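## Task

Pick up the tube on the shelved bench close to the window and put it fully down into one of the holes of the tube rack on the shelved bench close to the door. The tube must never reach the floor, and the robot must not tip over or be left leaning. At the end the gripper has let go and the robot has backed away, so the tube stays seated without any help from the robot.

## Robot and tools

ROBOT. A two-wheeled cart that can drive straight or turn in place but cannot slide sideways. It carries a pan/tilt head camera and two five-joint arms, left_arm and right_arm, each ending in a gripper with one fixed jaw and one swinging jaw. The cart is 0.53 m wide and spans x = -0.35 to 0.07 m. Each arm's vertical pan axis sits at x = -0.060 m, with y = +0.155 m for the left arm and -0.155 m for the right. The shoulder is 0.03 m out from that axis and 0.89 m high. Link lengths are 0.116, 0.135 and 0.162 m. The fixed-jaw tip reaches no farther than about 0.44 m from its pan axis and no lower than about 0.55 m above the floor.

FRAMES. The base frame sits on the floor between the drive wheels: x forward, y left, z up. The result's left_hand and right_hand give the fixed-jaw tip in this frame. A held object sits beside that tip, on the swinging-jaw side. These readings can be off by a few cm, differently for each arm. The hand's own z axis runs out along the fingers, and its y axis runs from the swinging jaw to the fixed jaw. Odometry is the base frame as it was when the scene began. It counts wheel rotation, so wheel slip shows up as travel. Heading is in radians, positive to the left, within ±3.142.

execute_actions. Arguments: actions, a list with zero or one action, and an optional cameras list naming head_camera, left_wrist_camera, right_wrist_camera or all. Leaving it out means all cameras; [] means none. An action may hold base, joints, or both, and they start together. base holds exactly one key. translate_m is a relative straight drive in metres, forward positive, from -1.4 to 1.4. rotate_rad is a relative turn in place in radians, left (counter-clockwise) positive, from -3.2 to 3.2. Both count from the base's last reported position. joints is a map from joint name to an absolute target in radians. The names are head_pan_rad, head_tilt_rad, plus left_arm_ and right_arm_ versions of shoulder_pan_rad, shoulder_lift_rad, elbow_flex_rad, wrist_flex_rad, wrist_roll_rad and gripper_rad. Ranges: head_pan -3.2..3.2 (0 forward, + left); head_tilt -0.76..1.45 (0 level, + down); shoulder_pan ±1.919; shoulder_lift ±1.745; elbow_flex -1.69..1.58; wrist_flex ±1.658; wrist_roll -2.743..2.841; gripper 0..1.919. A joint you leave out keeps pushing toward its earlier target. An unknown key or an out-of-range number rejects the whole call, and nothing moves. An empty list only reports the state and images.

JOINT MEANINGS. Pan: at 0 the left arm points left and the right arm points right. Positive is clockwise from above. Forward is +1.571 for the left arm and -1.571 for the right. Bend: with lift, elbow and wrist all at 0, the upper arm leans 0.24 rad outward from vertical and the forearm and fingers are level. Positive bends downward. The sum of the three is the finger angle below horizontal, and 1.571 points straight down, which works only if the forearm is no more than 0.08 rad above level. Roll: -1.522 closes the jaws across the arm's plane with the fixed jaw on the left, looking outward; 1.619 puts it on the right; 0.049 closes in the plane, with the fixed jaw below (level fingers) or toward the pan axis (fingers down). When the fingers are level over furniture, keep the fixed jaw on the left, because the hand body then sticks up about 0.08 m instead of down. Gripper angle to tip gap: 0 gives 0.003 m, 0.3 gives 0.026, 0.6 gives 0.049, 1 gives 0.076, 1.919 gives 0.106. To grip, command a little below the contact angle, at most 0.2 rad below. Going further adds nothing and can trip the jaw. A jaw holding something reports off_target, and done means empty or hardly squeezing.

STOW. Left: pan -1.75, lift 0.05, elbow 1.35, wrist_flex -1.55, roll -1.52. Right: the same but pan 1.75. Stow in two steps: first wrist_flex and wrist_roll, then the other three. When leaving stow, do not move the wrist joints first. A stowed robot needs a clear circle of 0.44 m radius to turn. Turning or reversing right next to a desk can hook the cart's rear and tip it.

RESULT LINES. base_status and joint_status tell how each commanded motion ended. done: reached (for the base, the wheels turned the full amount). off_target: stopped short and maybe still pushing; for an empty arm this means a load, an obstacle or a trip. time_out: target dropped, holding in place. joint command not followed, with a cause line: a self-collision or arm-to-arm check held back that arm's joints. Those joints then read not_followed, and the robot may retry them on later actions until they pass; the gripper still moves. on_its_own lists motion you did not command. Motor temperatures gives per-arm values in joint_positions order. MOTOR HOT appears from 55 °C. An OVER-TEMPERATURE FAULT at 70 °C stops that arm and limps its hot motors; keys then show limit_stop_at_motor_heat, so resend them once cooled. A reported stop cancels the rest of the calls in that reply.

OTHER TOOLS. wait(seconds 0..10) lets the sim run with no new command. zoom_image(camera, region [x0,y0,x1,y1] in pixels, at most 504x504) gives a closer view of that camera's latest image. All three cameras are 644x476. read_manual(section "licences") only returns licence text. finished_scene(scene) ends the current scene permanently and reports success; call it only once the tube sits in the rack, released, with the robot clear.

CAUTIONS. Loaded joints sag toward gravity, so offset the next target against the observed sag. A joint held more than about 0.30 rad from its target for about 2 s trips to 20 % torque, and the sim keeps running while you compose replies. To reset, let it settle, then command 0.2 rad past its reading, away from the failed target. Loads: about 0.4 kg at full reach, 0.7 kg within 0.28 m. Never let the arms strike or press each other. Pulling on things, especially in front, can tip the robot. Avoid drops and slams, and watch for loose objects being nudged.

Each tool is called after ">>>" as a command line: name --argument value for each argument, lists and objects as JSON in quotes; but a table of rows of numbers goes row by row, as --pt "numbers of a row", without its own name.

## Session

>>> execute_actions --actions '[]'

Scene clock: 0.00 s.
Motor temperatures (°C, as the motors report them): left_arm=[27 28 28 27 30] | right_arm=[29 30 29 25 26]
base_odometry: x=+0.000 y=+0.000 heading=+0.000 (m, m, rad; odometry frame)
base_status: not commanded
joint_positions: head_pan_rad=-0.007 head_tilt_rad=-0.014 left_arm_shoulder_pan_rad=-1.766 left_arm_shoulder_lift_rad=+0.033 left_arm_elbow_flex_rad=+1.313 left_arm_wrist_flex_rad=-1.483 left_arm_wrist_roll_rad=-1.496 left_arm_gripper_rad=+1.920 right_arm_shoulder_pan_rad=+1.778 right_arm_shoulder_lift_rad=+0.073 right_arm_elbow_flex_rad=+1.292 right_arm_wrist_flex_rad=-1.633 right_arm_wrist_roll_rad=-1.551 right_arm_gripper_rad=+1.920
joint_status: not commanded
left_hand: x=-0.3100 y=+0.0978 z=+0.8966 quat_wxyz=(-0.063, -0.653, -0.073, +0.751) (m; base frame)
right_hand: x=-0.3102 y=-0.1104 z=+0.9158 quat_wxyz=(-0.071, +0.602, -0.071, -0.792) (m; base frame)
pictures: head_camera, left_wrist_camera, right_wrist_camera
Images, in order (width x height): head_camera 644x476, left_wrist_camera 644x476, right_wrist_camera 644x476.

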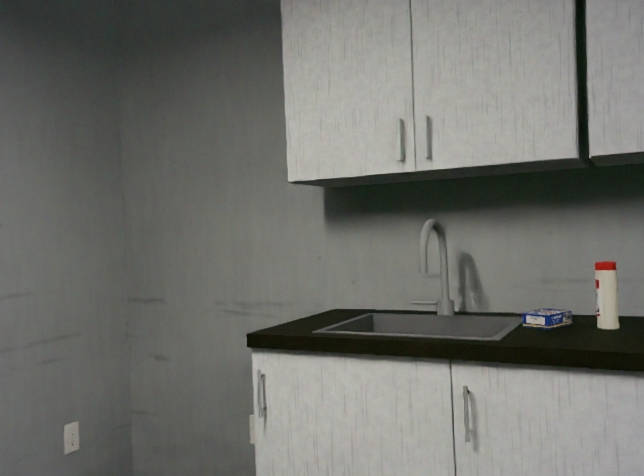

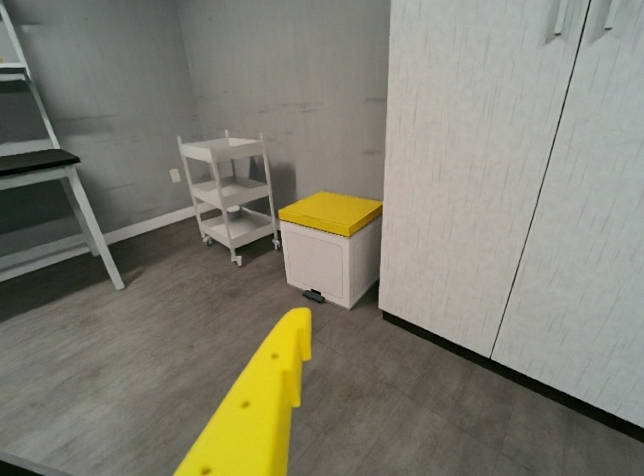

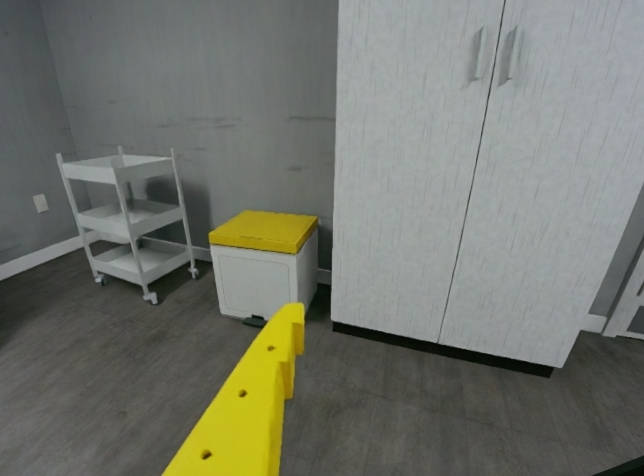

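>>> execute_actions --actions '[{"base": {"rotate_rad": -1.75}, "joints": {"head_pan_rad": 0.0, "head_tilt_rad": 0.3}}]'

Scene clock: 8.27 s.
Motor temperatures (°C, as the motors report them): left_arm=[27 28 28 27 30] | right_arm=[29 30 29 25 26]
base_odometry: x=-0.001 y=+0.000 heading=-1.749 (m, m, rad; odometry frame)
base_status: done
joint_positions: head_pan_rad=-0.007 head_tilt_rad=+0.293 left_arm_shoulder_pan_rad=-1.766 left_arm_shoulder_lift_rad=+0.033 left_arm_elbow_flex_rad=+1.313 left_arm_wrist_flex_rad=-1.483 left_arm_wrist_roll_rad=-1.496 left_arm_gripper_rad=+1.920 right_arm_shoulder_pan_rad=+1.778 right_arm_shoulder_lift_rad=+0.073 right_arm_elbow_flex_rad=+1.292 right_arm_wrist_flex_rad=-1.633 right_arm_wrist_roll_rad=-1.551 right_arm_gripper_rad=+1.920
joint_status: all done
left_hand: x=-0.3100 y=+0.0978 z=+0.8966 quat_wxyz=(-0.063, -0.653, -0.073, +0.751) (m; base frame)
right_hand: x=-0.3102 y=-0.1104 z=+0.9158 quat_wxyz=(-0.071, +0.602, -0.071, -0.792) (m; base frame)
pictures: head_camera, left_wrist_camera, right_wrist_camera
Images, in order (width x height): head_camera 644x476, left_wrist_camera 644x476, right_wrist_camera 644x476.

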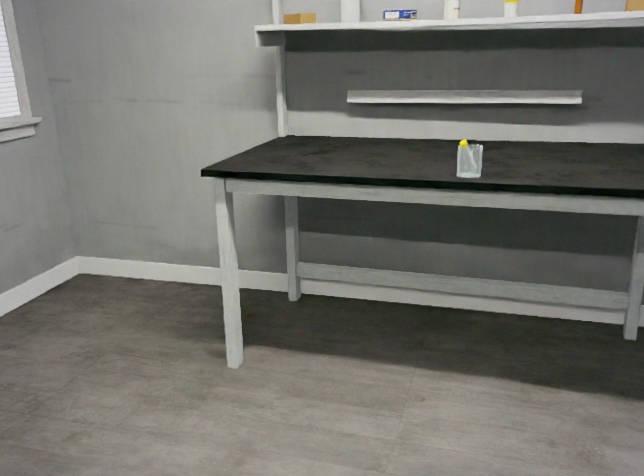

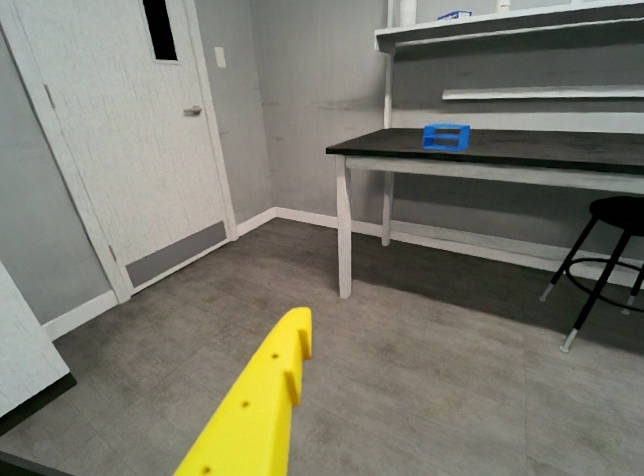

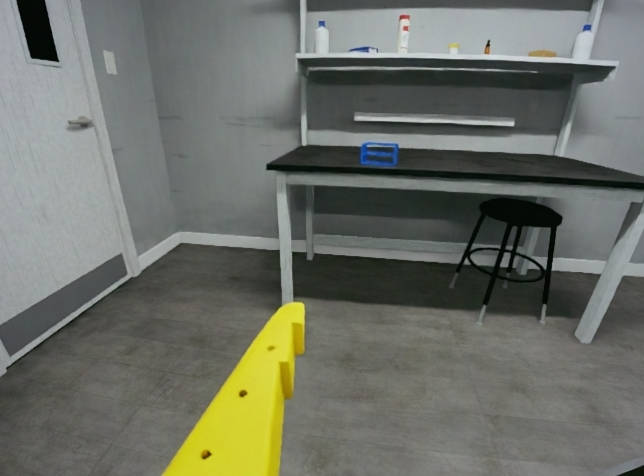

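>>> zoom_image --camera "head_camera" --region '[420, 120, 520, 200]'

Region (420, 120, 520, 200) of head_camera's 644x476 image, scaled by 5.040; it fills the top 403 rows of this view, and the rest is white.

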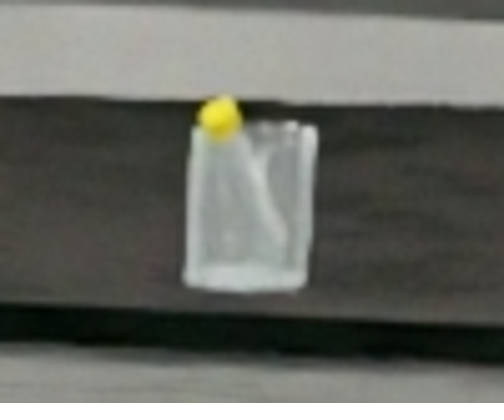

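>>> execute_actions --actions '[{"base": {"rotate_rad": -0.19}}]' --cameras '[]'

>>> execute_actions --actions '[{"base": {"translate_m": 1.4}, "joints": {"head_pan_rad": -0.1, "head_tilt_rad": 0.55, "right_arm_shoulder_pan_rad": -1.0, "right_arm_shoulder_lift_rad": -0.2, "right_arm_elbow_flex_rad": 0.9, "left_arm_shoulder_pan_rad": 1.0, "left_arm_shoulder_lift_rad": 0.0, "left_arm_elbow_flex_rad": 1.1}}]' --cameras '["head_camera"]'

Scene clock: 47.83 s.
Motor temperatures (°C, as the motors report them): left_arm=[27 28 27 27 30] | right_arm=[29 30 29 25 26]
base_odometry: x=-0.001 y=+0.001 heading=-1.939 (m, m, rad; odometry frame)
base_status: done
joint_positions: head_pan_rad=-0.007 head_tilt_rad=+0.293 left_arm_shoulder_pan_rad=-1.766 left_arm_shoulder_lift_rad=+0.033 left_arm_elbow_flex_rad=+1.313 left_arm_wrist_flex_rad=-1.483 left_arm_wrist_roll_rad=-1.496 left_arm_gripper_rad=+1.920 right_arm_shoulder_pan_rad=+1.778 right_arm_shoulder_lift_rad=+0.073 right_arm_elbow_flex_rad=+1.292 right_arm_wrist_flex_rad=-1.633 right_arm_wrist_roll_rad=-1.551 right_arm_gripper_rad=+1.920
joint_status: not commanded
left_hand: x=-0.3100 y=+0.0978 z=+0.8966 quat_wxyz=(-0.063, -0.653, -0.073, +0.751) (m; base frame)
right_hand: x=-0.3102 y=-0.1104 z=+0.9158 quat_wxyz=(-0.071, +0.602, -0.071, -0.792) (m; base frame)
pictures: none
No camera images: the call's "cameras" was empty. Leave "cameras" out to get every camera's image.

Scene clock: 55.67 s.
Motor temperatures (°C, as the motors report them): left_arm=[27 28 27 27 30] | right_arm=[29 30 29 25 26]
base_odometry: x=-0.503 y=-1.306 heading=-1.937 (m, m, rad; odometry frame)
base_status: done
joint_positions: head_pan_rad=-0.090 head_tilt_rad=+0.544 left_arm_shoulder_pan_rad=+0.991 left_arm_shoulder_lift_rad=+0.033 left_arm_elbow_flex_rad=+1.127 left_arm_wrist_flex_rad=-1.483 left_arm_wrist_roll_rad=-1.496 left_arm_gripper_rad=+1.920 right_arm_shoulder_pan_rad=-0.994 right_arm_shoulder_lift_rad=-0.167 right_arm_elbow_flex_rad=+0.928 right_arm_wrist_flex_rad=-1.633 right_arm_wrist_roll_rad=-1.551 right_arm_gripper_rad=+1.920
joint_status: all done
left_hand: x=+0.1642 y=+0.3111 z=+0.9343 quat_wxyz=(+0.780, -0.175, +0.558, +0.222) (m; base frame)
right_hand: x=+0.1487 y=-0.2815 z=+1.0431 quat_wxyz=(+0.904, +0.102, +0.327, -0.254) (m; base frame)
pictures: head_camera
Images, in order (width x height): head_camera 644x476.

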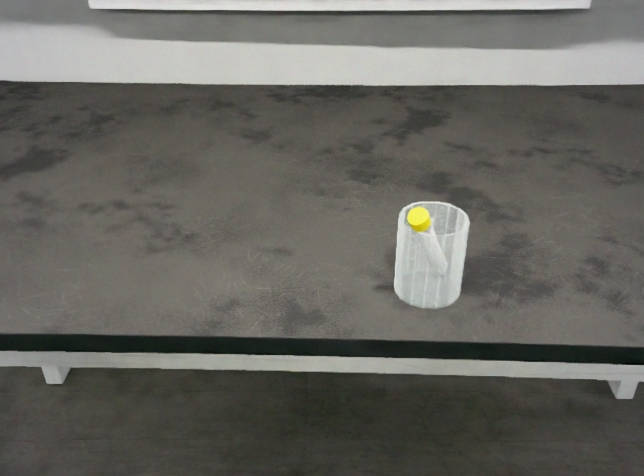

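>>> zoom_image --camera "head_camera" --region '[360, 180, 510, 330]'

Region (360, 180, 510, 330) of head_camera's 644x476 image, scaled by 3.360.

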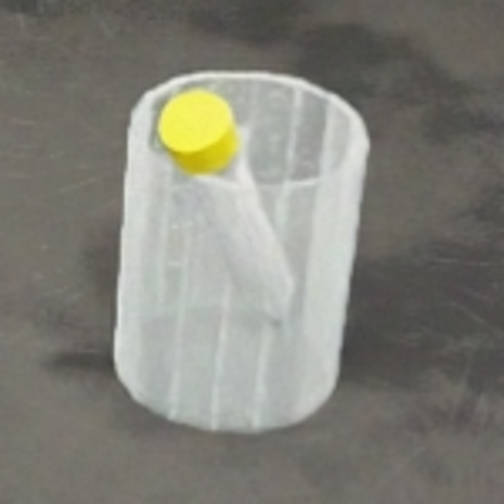

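>>> execute_actions --actions '[{"base": {"rotate_rad": -0.44}, "joints": {"head_pan_rad": 0.2, "head_tilt_rad": 0.75, "left_arm_shoulder_pan_rad": 1.77, "left_arm_shoulder_lift_rad": 0.04, "left_arm_elbow_flex_rad": 0.49, "left_arm_wrist_flex_rad": -0.47, "left_arm_wrist_roll_rad": -1.522, "left_arm_gripper_rad": 0.6, "right_arm_shoulder_pan_rad": -1.85, "right_arm_shoulder_lift_rad": -0.25, "right_arm_elbow_flex_rad": 1.2, "right_arm_wrist_flex_rad": -1.05, "right_arm_wrist_roll_rad": -2.64}}]'

Scene clock: 139.80 s.
Motor temperatures (°C, as the motors report them): left_arm=[27 29 28 27 30] | right_arm=[29 30 29 25 26]
base_odometry: x=-0.503 y=-1.305 heading=-2.376 (m, m, rad; odometry frame)
base_status: done
joint_positions: head_pan_rad=+0.190 head_tilt_rad=+0.745 left_arm_shoulder_pan_rad=+1.761 left_arm_shoulder_lift_rad=+0.049 left_arm_elbow_flex_rad=+0.529 left_arm_wrist_flex_rad=-0.475 left_arm_wrist_roll_rad=-1.517 left_arm_gripper_rad=+0.610 right_arm_shoulder_pan_rad=-1.844 right_arm_shoulder_lift_rad=-0.217 right_arm_elbow_flex_rad=+1.204 right_arm_wrist_flex_rad=-1.056 right_arm_wrist_roll_rad=-2.631 right_arm_gripper_rad=+1.920
joint_status: all done
left_hand: x=+0.2747 y=+0.0984 z=+0.9190 quat_wxyz=(+0.667, +0.069, +0.739, -0.065) (m; base frame)
right_hand: x=+0.2008 y=-0.0782 z=+0.9183 quat_wxyz=(+0.563, +0.277, +0.624, +0.466) (m; base frame)
pictures: head_camera, left_wrist_camera, right_wrist_camera
Images, in order (width x height): head_camera 644x476, left_wrist_camera 644x476, right_wrist_camera 644x476.

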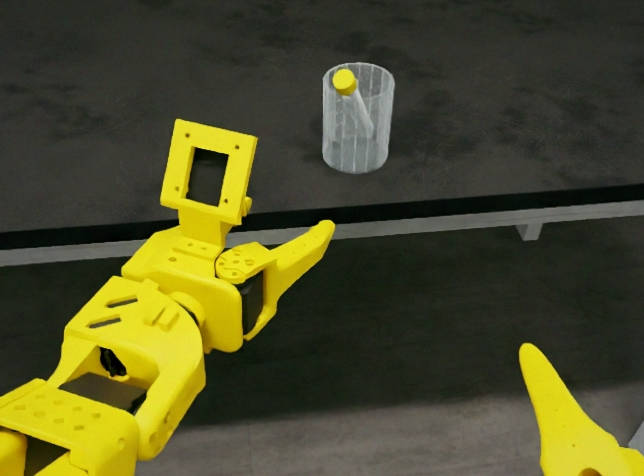

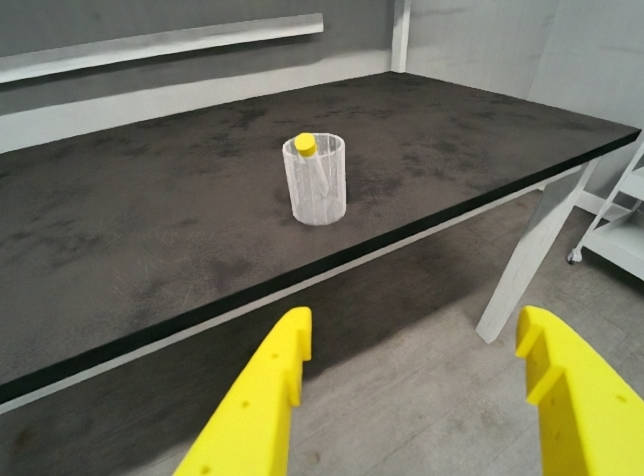

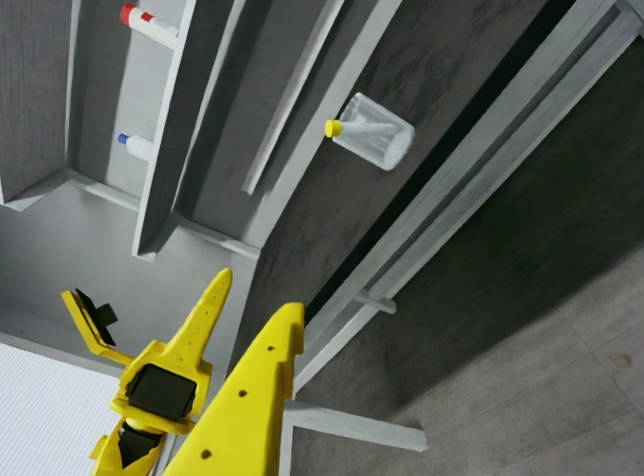

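>>> execute_actions --actions '[{"base": {"translate_m": 0.19}, "joints": {"head_pan_rad": 0.2, "head_tilt_rad": 0.85, "right_arm_shoulder_pan_rad": -1.919, "right_arm_wrist_roll_rad": -2.74}}]'

Scene clock: 153.93 s.
Motor temperatures (°C, as the motors report them): left_arm=[27 29 28 27 30] | right_arm=[29 30 29 25 26]
base_odometry: x=-0.640 y=-1.437 heading=-2.378 (m, m, rad; odometry frame)
base_status: done
joint_positions: head_pan_rad=+0.190 head_tilt_rad=+0.845 left_arm_shoulder_pan_rad=+1.761 left_arm_shoulder_lift_rad=+0.049 left_arm_elbow_flex_rad=+0.529 left_arm_wrist_flex_rad=-0.475 left_arm_wrist_roll_rad=-1.517 left_arm_gripper_rad=+0.610 right_arm_shoulder_pan_rad=-1.887 right_arm_shoulder_lift_rad=-0.219 right_arm_elbow_flex_rad=+1.204 right_arm_wrist_flex_rad=-1.056 right_arm_wrist_roll_rad=-2.731 right_arm_gripper_rad=+1.920
joint_status: right_arm_shoulder_pan_rad off_target (ended at -1.886, target -1.919); the others done
joint sent to its limit — the command would take right_arm_shoulder_pan_rad past its lower limit, so that joint was sent only as far as its limit.
left_hand: x=+0.2747 y=+0.0984 z=+0.9190 quat_wxyz=(+0.667, +0.069, +0.739, -0.065) (m; base frame)
right_hand: x=+0.1974 y=-0.0678 z=+0.9190 quat_wxyz=(+0.529, +0.294, +0.615, +0.505) (m; base frame)
pictures: head_camera, left_wrist_camera, right_wrist_camera
Images, in order (width x height): head_camera 644x476, left_wrist_camera 644x476, right_wrist_camera 644x476.

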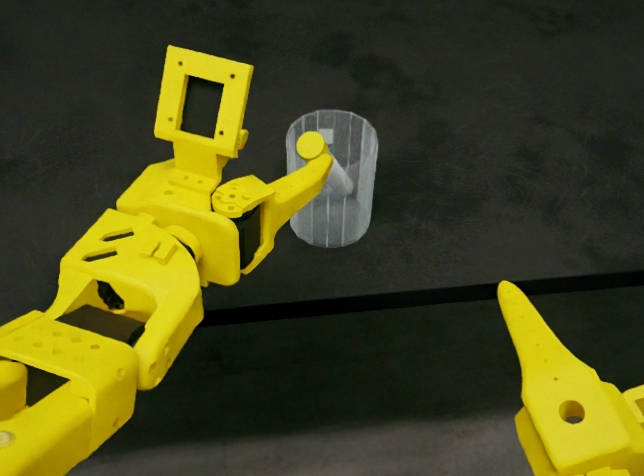

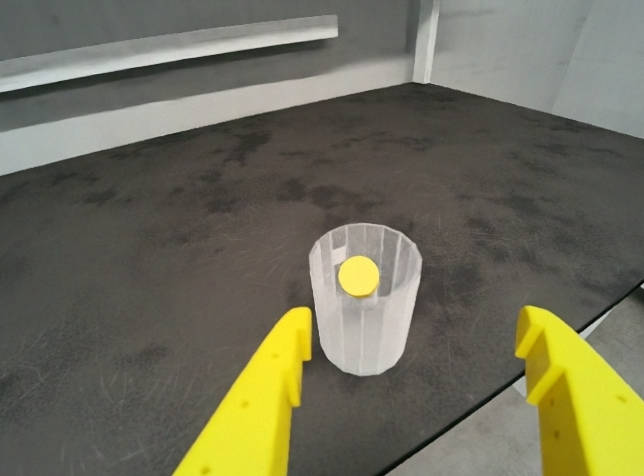

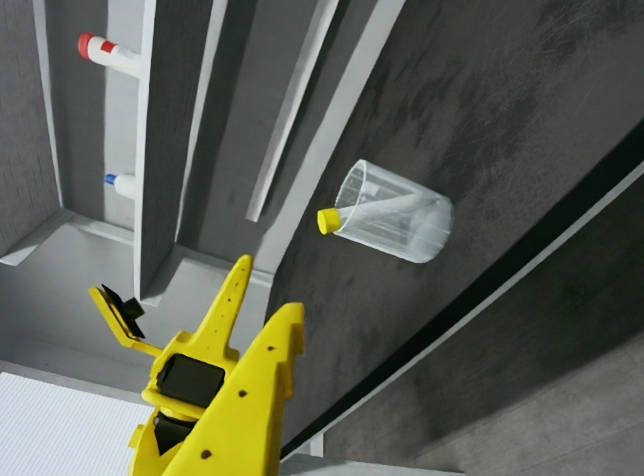

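>>> execute_actions --actions '[{"base": {"translate_m": 0.065}, "joints": {"left_arm_shoulder_pan_rad": 1.825, "left_arm_shoulder_lift_rad": 0.168, "left_arm_elbow_flex_rad": 0.57, "left_arm_wrist_flex_rad": -0.673, "left_arm_wrist_roll_rad": -1.43, "right_arm_shoulder_pan_rad": -1.885}}]'

>>> zoom_image --camera "right_wrist_camera" --region '[220, 180, 480, 380]'

Scene clock: 174.53 s.
Motor temperatures (°C, as the motors report them): left_arm=[27 29 28 27 30] | right_arm=[29 30 29 25 26]
base_odometry: x=-0.687 y=-1.482 heading=-2.377 (m, m, rad; odometry frame)
base_status: done
joint_positions: head_pan_rad=+0.190 head_tilt_rad=+0.845 left_arm_shoulder_pan_rad=+1.816 left_arm_shoulder_lift_rad=+0.177 left_arm_elbow_flex_rad=+0.577 left_arm_wrist_flex_rad=-0.654 left_arm_wrist_roll_rad=-1.436 left_arm_gripper_rad=+0.610 right_arm_shoulder_pan_rad=-1.887 right_arm_shoulder_lift_rad=-0.219 right_arm_elbow_flex_rad=+1.204 right_arm_wrist_flex_rad=-1.056 right_arm_wrist_roll_rad=-2.731 right_arm_gripper_rad=+1.920
joint_status: all done
left_hand: x=+0.2710 y=+0.0800 z=+0.8944 quat_wxyz=(+0.662, +0.059, +0.739, -0.111) (m; base frame)
right_hand: x=+0.1974 y=-0.0678 z=+0.9190 quat_wxyz=(+0.529, +0.294, +0.615, +0.505) (m; base frame)
pictures: head_camera, left_wrist_camera, right_wrist_camera
Images, in order (width x height): head_camera 644x476, left_wrist_camera 644x476, right_wrist_camera 644x476.

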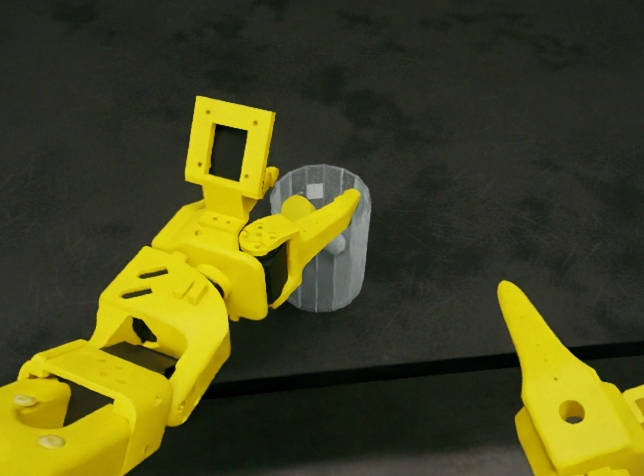

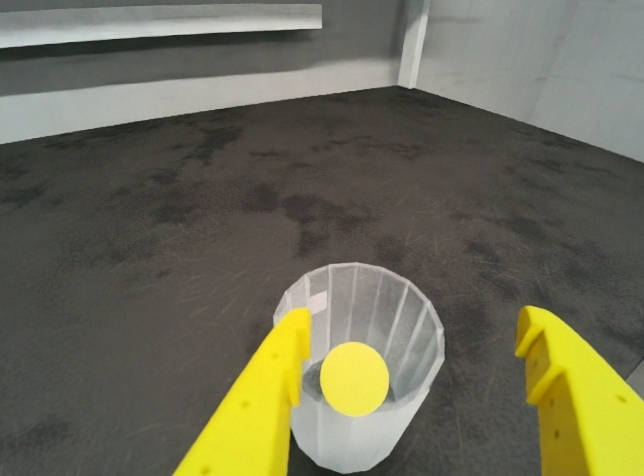

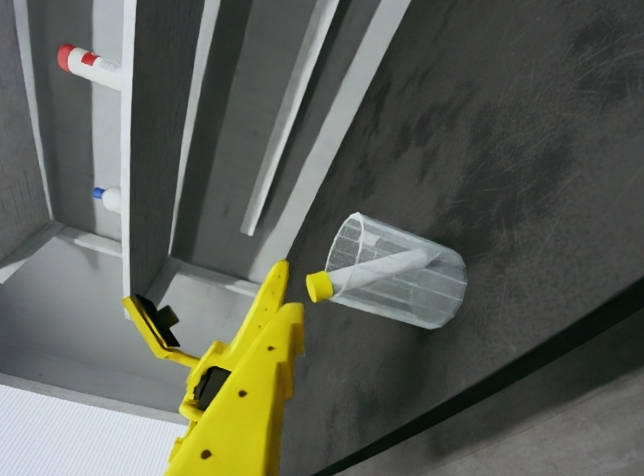

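Region (220, 180, 480, 380) of right_wrist_camera's 644x476 image, scaled by 1.938; it fills the top 388 rows of this view, and the rest is white.

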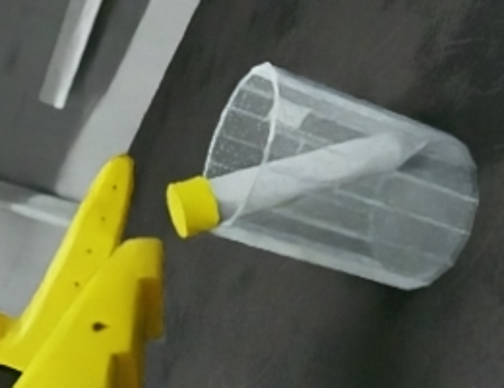

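>>> execute_actions --actions '[{"joints": {"left_arm_shoulder_pan_rad": 1.797, "left_arm_shoulder_lift_rad": 0.364, "left_arm_elbow_flex_rad": 0.494, "left_arm_wrist_flex_rad": -0.82}}]' --cameras '["left_wrist_camera", "right_wrist_camera"]'

>>> zoom_image --camera "right_wrist_camera" --region '[220, 180, 480, 380]'

Scene clock: 190.23 s.
Motor temperatures (°C, as the motors report them): left_arm=[27 29 28 27 30] | right_arm=[29 30 29 25 26]
base_odometry: x=-0.687 y=-1.482 heading=-2.377 (m, m, rad; odometry frame)
base_status: not commanded
joint_positions: head_pan_rad=+0.190 head_tilt_rad=+0.845 left_arm_shoulder_pan_rad=+1.807 left_arm_shoulder_lift_rad=+0.377 left_arm_elbow_flex_rad=+0.528 left_arm_wrist_flex_rad=-0.802 left_arm_wrist_roll_rad=-1.436 left_arm_gripper_rad=+0.610 right_arm_shoulder_pan_rad=-1.887 right_arm_shoulder_lift_rad=-0.219 right_arm_elbow_flex_rad=+1.204 right_arm_wrist_flex_rad=-1.056 right_arm_wrist_roll_rad=-2.731 right_arm_gripper_rad=+1.920
joint_status: all done
left_hand: x=+0.2771 y=+0.0817 z=+0.8681 quat_wxyz=(+0.661, +0.056, +0.740, -0.108) (m; base frame)
right_hand: x=+0.1974 y=-0.0678 z=+0.9190 quat_wxyz=(+0.529, +0.294, +0.615, +0.505) (m; base frame)
pictures: left_wrist_camera, right_wrist_camera
Images, in order (width x height): left_wrist_camera 644x476, right_wrist_camera 644x476.

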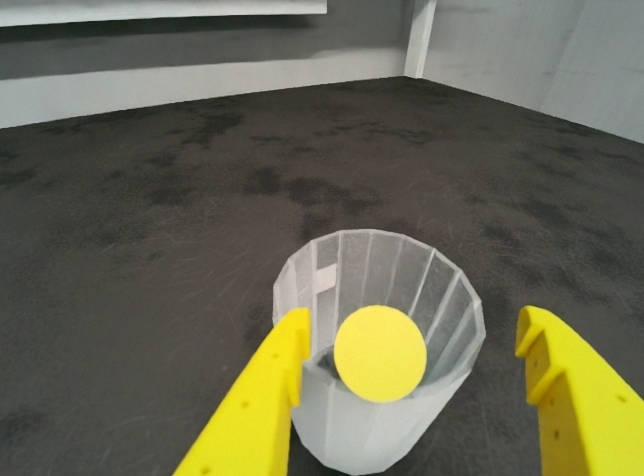

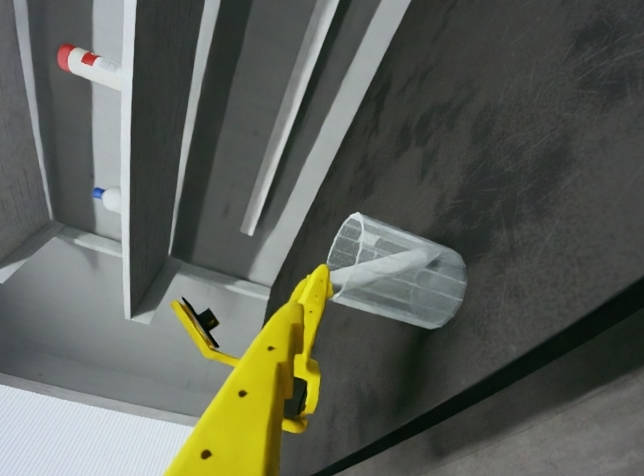

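Region (220, 180, 480, 380) of right_wrist_camera's 644x476 image, scaled by 1.938; it fills the top 388 rows of this view, and the rest is white.

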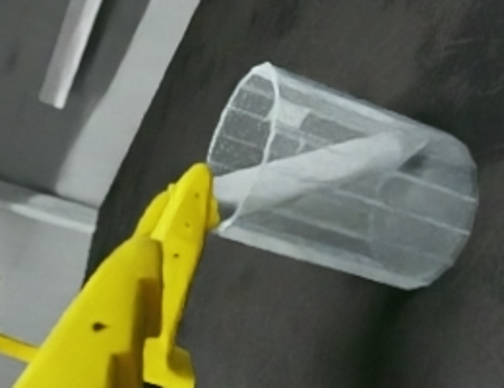

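>>> execute_actions --actions '[{"joints": {"left_arm_shoulder_pan_rad": 1.825, "left_arm_shoulder_lift_rad": 0.429, "left_arm_elbow_flex_rad": 0.457, "left_arm_wrist_flex_rad": -0.848, "left_arm_gripper_rad": 0.42}}]' --cameras '["left_wrist_camera", "right_wrist_camera"]'

>>> zoom_image --camera "right_wrist_camera" --region '[260, 200, 420, 340]'

Scene clock: 205.17 s.
Motor temperatures (°C, as the motors report them): left_arm=[27 29 28 27 30] | right_arm=[29 30 29 25 26]
base_odometry: x=-0.687 y=-1.482 heading=-2.377 (m, m, rad; odometry frame)
base_status: not commanded
joint_positions: head_pan_rad=+0.190 head_tilt_rad=+0.845 left_arm_shoulder_pan_rad=+1.815 left_arm_shoulder_lift_rad=+0.440 left_arm_elbow_flex_rad=+0.491 left_arm_wrist_flex_rad=-0.831 left_arm_wrist_roll_rad=-1.436 left_arm_gripper_rad=+0.431 right_arm_shoulder_pan_rad=-1.887 right_arm_shoulder_lift_rad=-0.219 right_arm_elbow_flex_rad=+1.204 right_arm_wrist_flex_rad=-1.056 right_arm_wrist_roll_rad=-2.731 right_arm_gripper_rad=+1.920
joint_status: all done
left_hand: x=+0.2796 y=+0.0784 z=+0.8619 quat_wxyz=(+0.662, +0.058, +0.739, -0.110) (m; base frame)
right_hand: x=+0.1974 y=-0.0678 z=+0.9190 quat_wxyz=(+0.529, +0.294, +0.615, +0.505) (m; base frame)
pictures: left_wrist_camera, right_wrist_camera
Images, in order (width x height): left_wrist_camera 644x476, right_wrist_camera 644x476.

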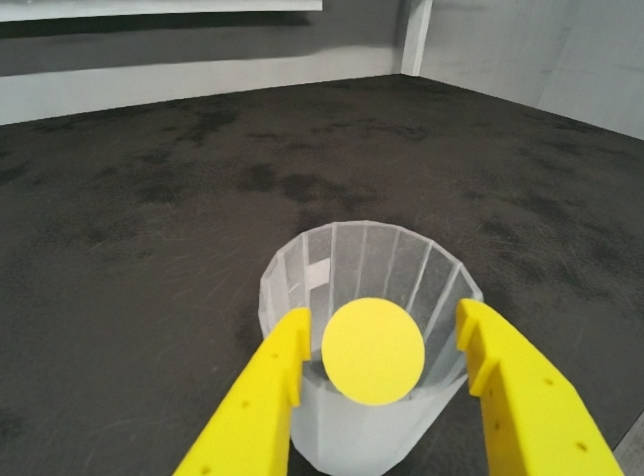

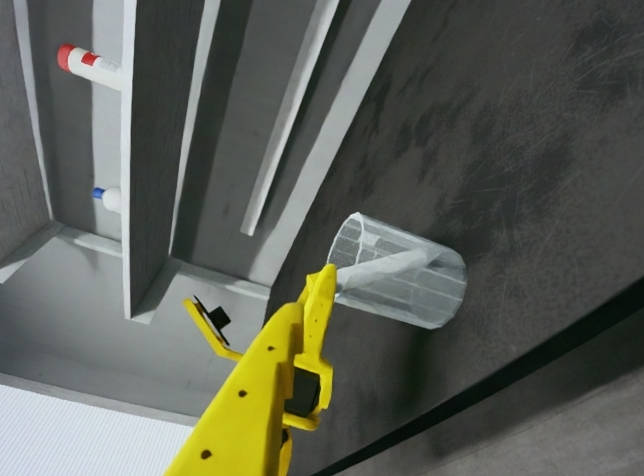

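Region (260, 200, 420, 340) of right_wrist_camera's 644x476 image, scaled by 3.150; it fills the top 441 rows of this view, and the rest is white.

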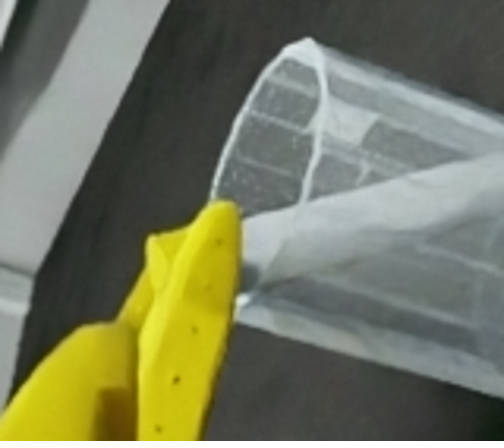

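>>> execute_actions --actions '[{"joints": {"left_arm_gripper_rad": 0.08}}]' --cameras '["left_wrist_camera", "right_wrist_camera"]'

>>> zoom_image --camera "right_wrist_camera" --region '[260, 200, 420, 340]'

Scene clock: 212.93 s.
Motor temperatures (°C, as the motors report them): left_arm=[27 29 28 27 30] | right_arm=[29 30 29 25 26]
base_odometry: x=-0.687 y=-1.482 heading=-2.377 (m, m, rad; odometry frame)
base_status: not commanded
joint_positions: head_pan_rad=+0.190 head_tilt_rad=+0.845 left_arm_shoulder_pan_rad=+1.815 left_arm_shoulder_lift_rad=+0.440 left_arm_elbow_flex_rad=+0.491 left_arm_wrist_flex_rad=-0.831 left_arm_wrist_roll_rad=-1.436 left_arm_gripper_rad=+0.232 right_arm_shoulder_pan_rad=-1.887 right_arm_shoulder_lift_rad=-0.219 right_arm_elbow_flex_rad=+1.204 right_arm_wrist_flex_rad=-1.056 right_arm_wrist_roll_rad=-2.731 right_arm_gripper_rad=+1.920
joint_status: left_arm_gripper_rad off_target (ended at +0.232, target +0.080)
left_hand: x=+0.2796 y=+0.0784 z=+0.8619 quat_wxyz=(+0.662, +0.058, +0.739, -0.110) (m; base frame)
right_hand: x=+0.1974 y=-0.0678 z=+0.9190 quat_wxyz=(+0.529, +0.294, +0.615, +0.505) (m; base frame)
pictures: left_wrist_camera, right_wrist_camera
Images, in order (width x height): left_wrist_camera 644x476, right_wrist_camera 644x476.

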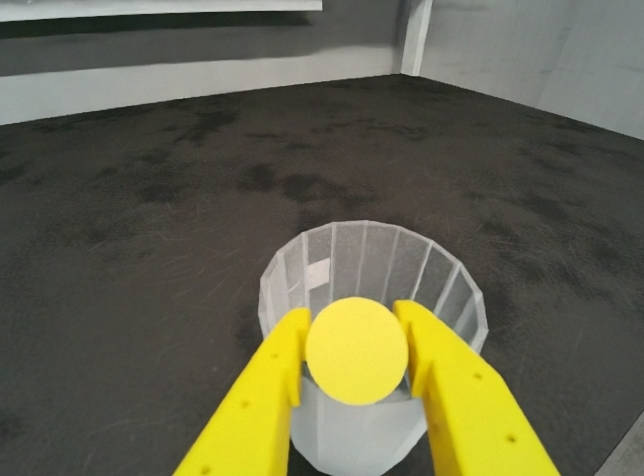

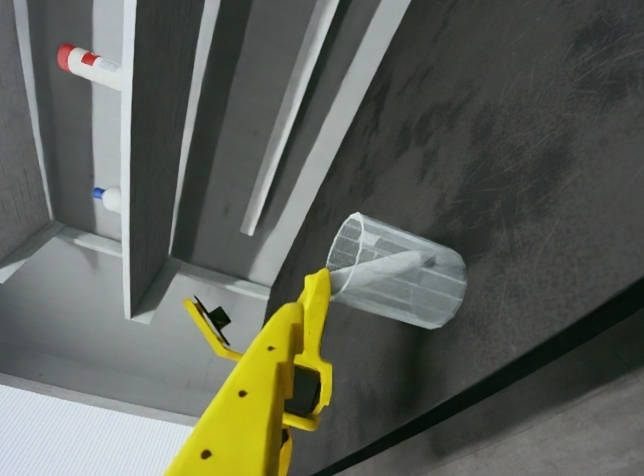

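Region (260, 200, 420, 340) of right_wrist_camera's 644x476 image, scaled by 3.150; it fills the top 441 rows of this view, and the rest is white.

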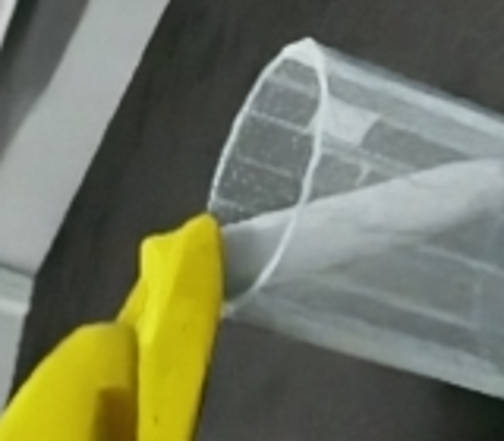

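>>> execute_actions --actions '[{"joints": {"left_arm_gripper_rad": 0.04, "left_arm_shoulder_lift_rad": 0.062, "left_arm_elbow_flex_rad": 0.563, "left_arm_wrist_flex_rad": -0.562}}]' --cameras '["left_wrist_camera", "right_wrist_camera"]'

Scene clock: 225.23 s.
Motor temperatures (°C, as the motors report them): left_arm=[27 29 28 27 30] | right_arm=[29 30 29 25 26]
base_odometry: x=-0.687 y=-1.482 heading=-2.377 (m, m, rad; odometry frame)
base_status: not commanded
joint_positions: head_pan_rad=+0.190 head_tilt_rad=+0.845 left_arm_shoulder_pan_rad=+1.815 left_arm_shoulder_lift_rad=+0.110 left_arm_elbow_flex_rad=+0.568 left_arm_wrist_flex_rad=-0.565 left_arm_wrist_roll_rad=-1.436 left_arm_gripper_rad=+0.231 right_arm_shoulder_pan_rad=-1.887 right_arm_shoulder_lift_rad=-0.219 right_arm_elbow_flex_rad=+1.204 right_arm_wrist_flex_rad=-1.056 right_arm_wrist_roll_rad=-2.731 right_arm_gripper_rad=+1.920
joint_status: left_arm_gripper_rad off_target (ended at +0.231, target +0.040); the others done
left_hand: x=+0.2702 y=+0.0807 z=+0.9034 quat_wxyz=(+0.657, +0.059, +0.743, -0.110) (m; base frame)
right_hand: x=+0.1974 y=-0.0678 z=+0.9190 quat_wxyz=(+0.529, +0.294, +0.615, +0.505) (m; base frame)
pictures: left_wrist_camera, right_wrist_camera
Images, in order (width x height): left_wrist_camera 644x476, right_wrist_camera 644x476.

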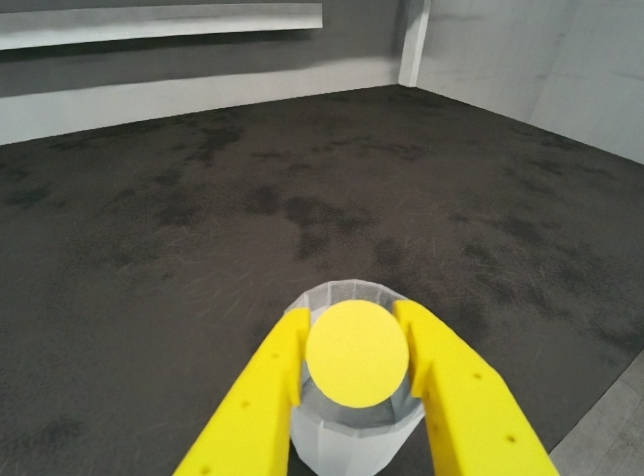

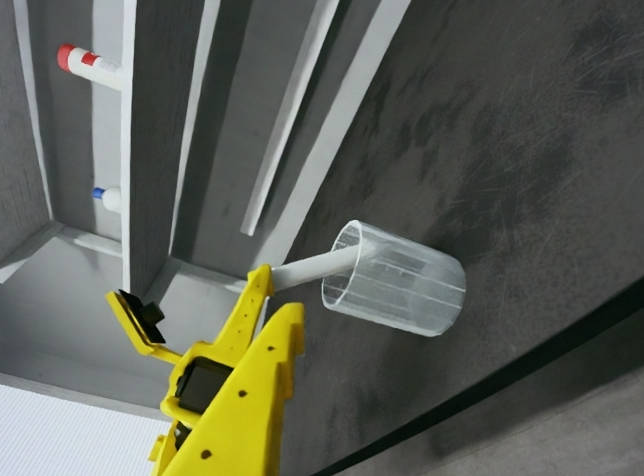

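>>> execute_actions --actions '[{"joints": {"left_arm_shoulder_lift_rad": -0.28, "left_arm_elbow_flex_rad": 0.355, "left_arm_wrist_flex_rad": -0.055, "head_pan_rad": -2.9, "head_tilt_rad": 0.25}}]'

Scene clock: 243.50 s.
Motor temperatures (°C, as the motors report them): left_arm=[27 29 28 27 30] | right_arm=[29 30 29 25 26]
base_odometry: x=-0.687 y=-1.482 heading=-2.377 (m, m, rad; odometry frame)
base_status: not commanded
joint_positions: head_pan_rad=-2.890 head_tilt_rad=+0.263 left_arm_shoulder_pan_rad=+1.815 left_arm_shoulder_lift_rad=-0.237 left_arm_elbow_flex_rad=+0.397 left_arm_wrist_flex_rad=-0.058 left_arm_wrist_roll_rad=-1.436 left_arm_gripper_rad=+0.230 right_arm_shoulder_pan_rad=-1.887 right_arm_shoulder_lift_rad=-0.219 right_arm_elbow_flex_rad=+1.204 right_arm_wrist_flex_rad=-1.056 right_arm_wrist_roll_rad=-2.731 right_arm_gripper_rad=+1.920
joint_status: all done
left_hand: x=+0.2570 y=+0.0840 z=+0.9762 quat_wxyz=(+0.661, +0.058, +0.740, -0.110) (m; base frame)
right_hand: x=+0.1974 y=-0.0678 z=+0.9190 quat_wxyz=(+0.529, +0.294, +0.615, +0.505) (m; base frame)
pictures: head_camera, left_wrist_camera, right_wrist_camera
Images, in order (width x height): head_camera 644x476, left_wrist_camera 644x476, right_wrist_camera 644x476.

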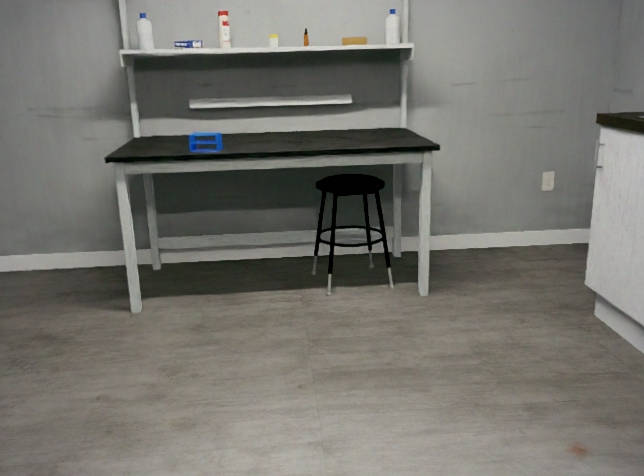

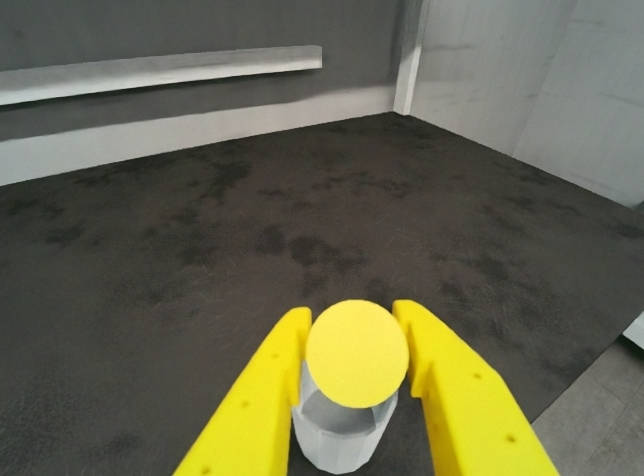

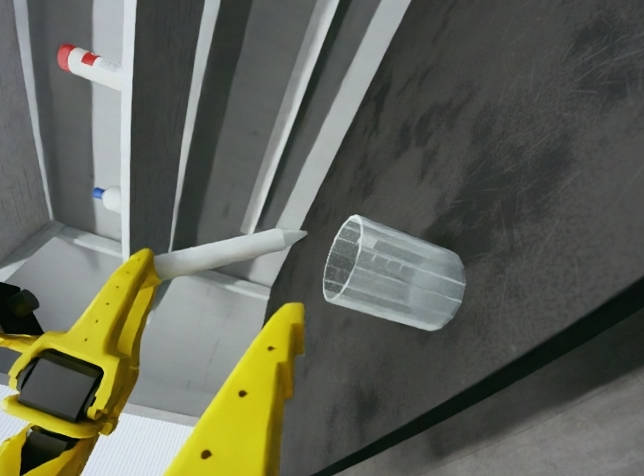

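>>> execute_actions --actions '[{"base": {"translate_m": -0.36}, "joints": {"left_arm_shoulder_lift_rad": -0.30, "left_arm_elbow_flex_rad": -0.185, "left_arm_wrist_flex_rad": 1.03, "left_arm_wrist_roll_rad": -1.527, "left_arm_shoulder_pan_rad": 1.6, "head_pan_rad": 0.0, "head_tilt_rad": 0.3}}]' --cameras '["left_wrist_camera", "right_wrist_camera"]'

>>> execute_actions --actions '[{"base": {"rotate_rad": -2.74}}]'

Scene clock: 266.30 s.
Motor temperatures (°C, as the motors report them): left_arm=[27 29 28 27 30] | right_arm=[29 30 29 25 26]
base_odometry: x=-0.427 y=-1.233 heading=-2.373 (m, m, rad; odometry frame)
base_status: done
joint_positions: head_pan_rad=-0.010 head_tilt_rad=+0.293 left_arm_shoulder_pan_rad=+1.611 left_arm_shoulder_lift_rad=-0.266 left_arm_elbow_flex_rad=-0.146 left_arm_wrist_flex_rad=+1.025 left_arm_wrist_roll_rad=-1.522 left_arm_gripper_rad=+0.230 right_arm_shoulder_pan_rad=-1.887 right_arm_shoulder_lift_rad=-0.219 right_arm_elbow_flex_rad=+1.204 right_arm_wrist_flex_rad=-1.056 right_arm_wrist_roll_rad=-2.731 right_arm_gripper_rad=+1.920
joint_status: all done
left_hand: x=+0.2206 y=+0.1515 z=+0.9761 quat_wxyz=(+0.460, +0.017, +0.888, -0.009) (m; base frame)
right_hand: x=+0.1974 y=-0.0678 z=+0.9190 quat_wxyz=(+0.529, +0.294, +0.615, +0.505) (m; base frame)
pictures: left_wrist_camera, right_wrist_camera
Images, in order (width x height): left_wrist_camera 644x476, right_wrist_camera 644x476.

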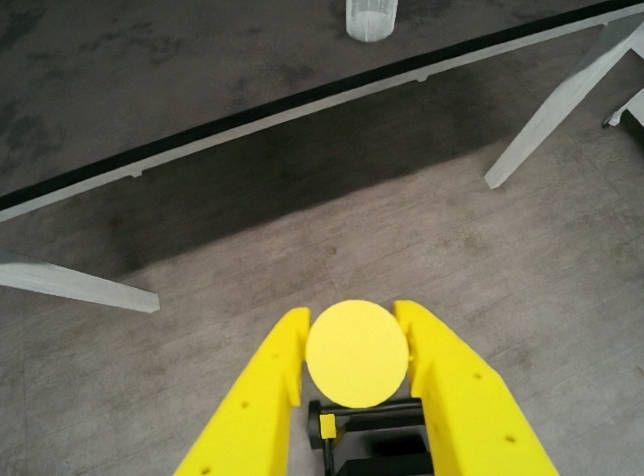

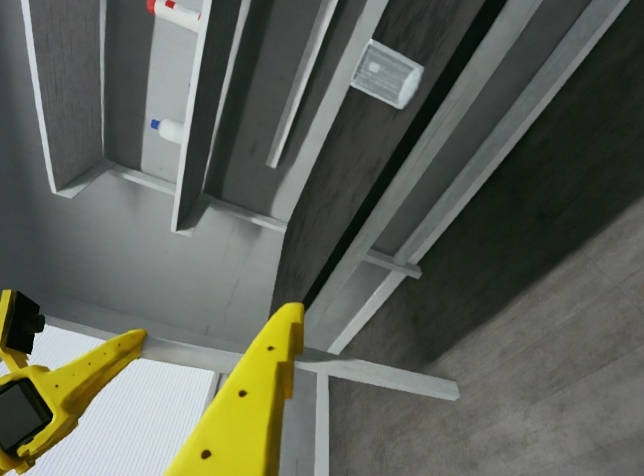

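Scene clock: 270.40 s.
Motor temperatures (°C, as the motors report them): left_arm=[27 29 28 27 30] | right_arm=[29 30 29 25 26]
base_odometry: x=-0.426 y=-1.232 heading=+1.171 (m, m, rad; odometry frame)
base_status: done
joint_positions: head_pan_rad=-0.010 head_tilt_rad=+0.293 left_arm_shoulder_pan_rad=+1.609 left_arm_shoulder_lift_rad=-0.266 left_arm_elbow_flex_rad=-0.146 left_arm_wrist_flex_rad=+1.025 left_arm_wrist_roll_rad=-1.522 left_arm_gripper_rad=+0.230 right_arm_shoulder_pan_rad=-1.887 right_arm_shoulder_lift_rad=-0.219 right_arm_elbow_flex_rad=+1.204 right_arm_wrist_flex_rad=-1.056 right_arm_wrist_roll_rad=-2.731 right_arm_gripper_rad=+1.920
joint_status: not commanded
left_hand: x=+0.2206 y=+0.1520 z=+0.9761 quat_wxyz=(+0.460, +0.017, +0.888, -0.009) (m; base frame)
right_hand: x=+0.1974 y=-0.0678 z=+0.9190 quat_wxyz=(+0.529, +0.294, +0.615, +0.505) (m; base frame)
pictures: head_camera, left_wrist_camera, right_wrist_camera
Images, in order (width x height): head_camera 644x476, left_wrist_camera 644x476, right_wrist_camera 644x476.

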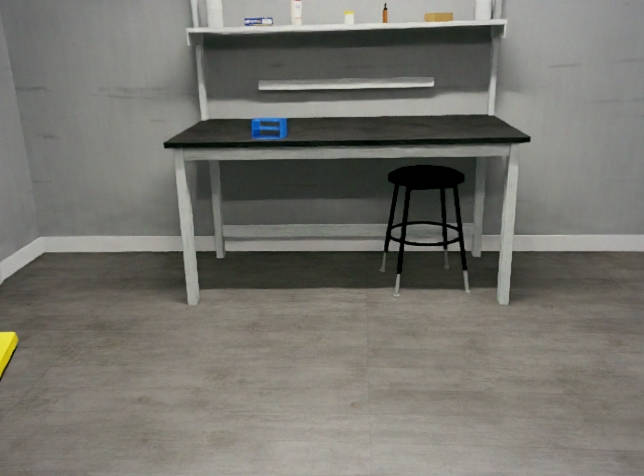

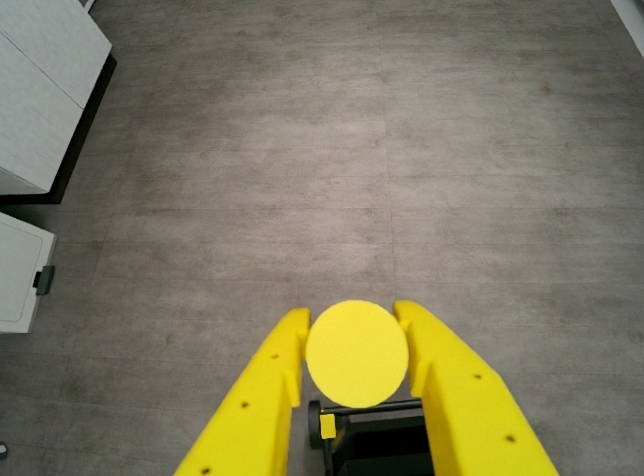

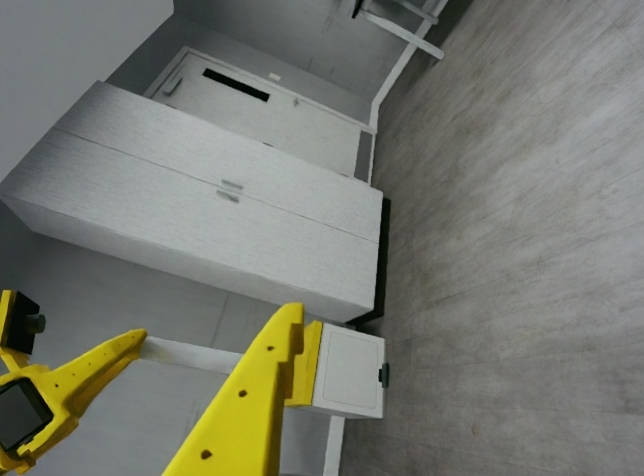

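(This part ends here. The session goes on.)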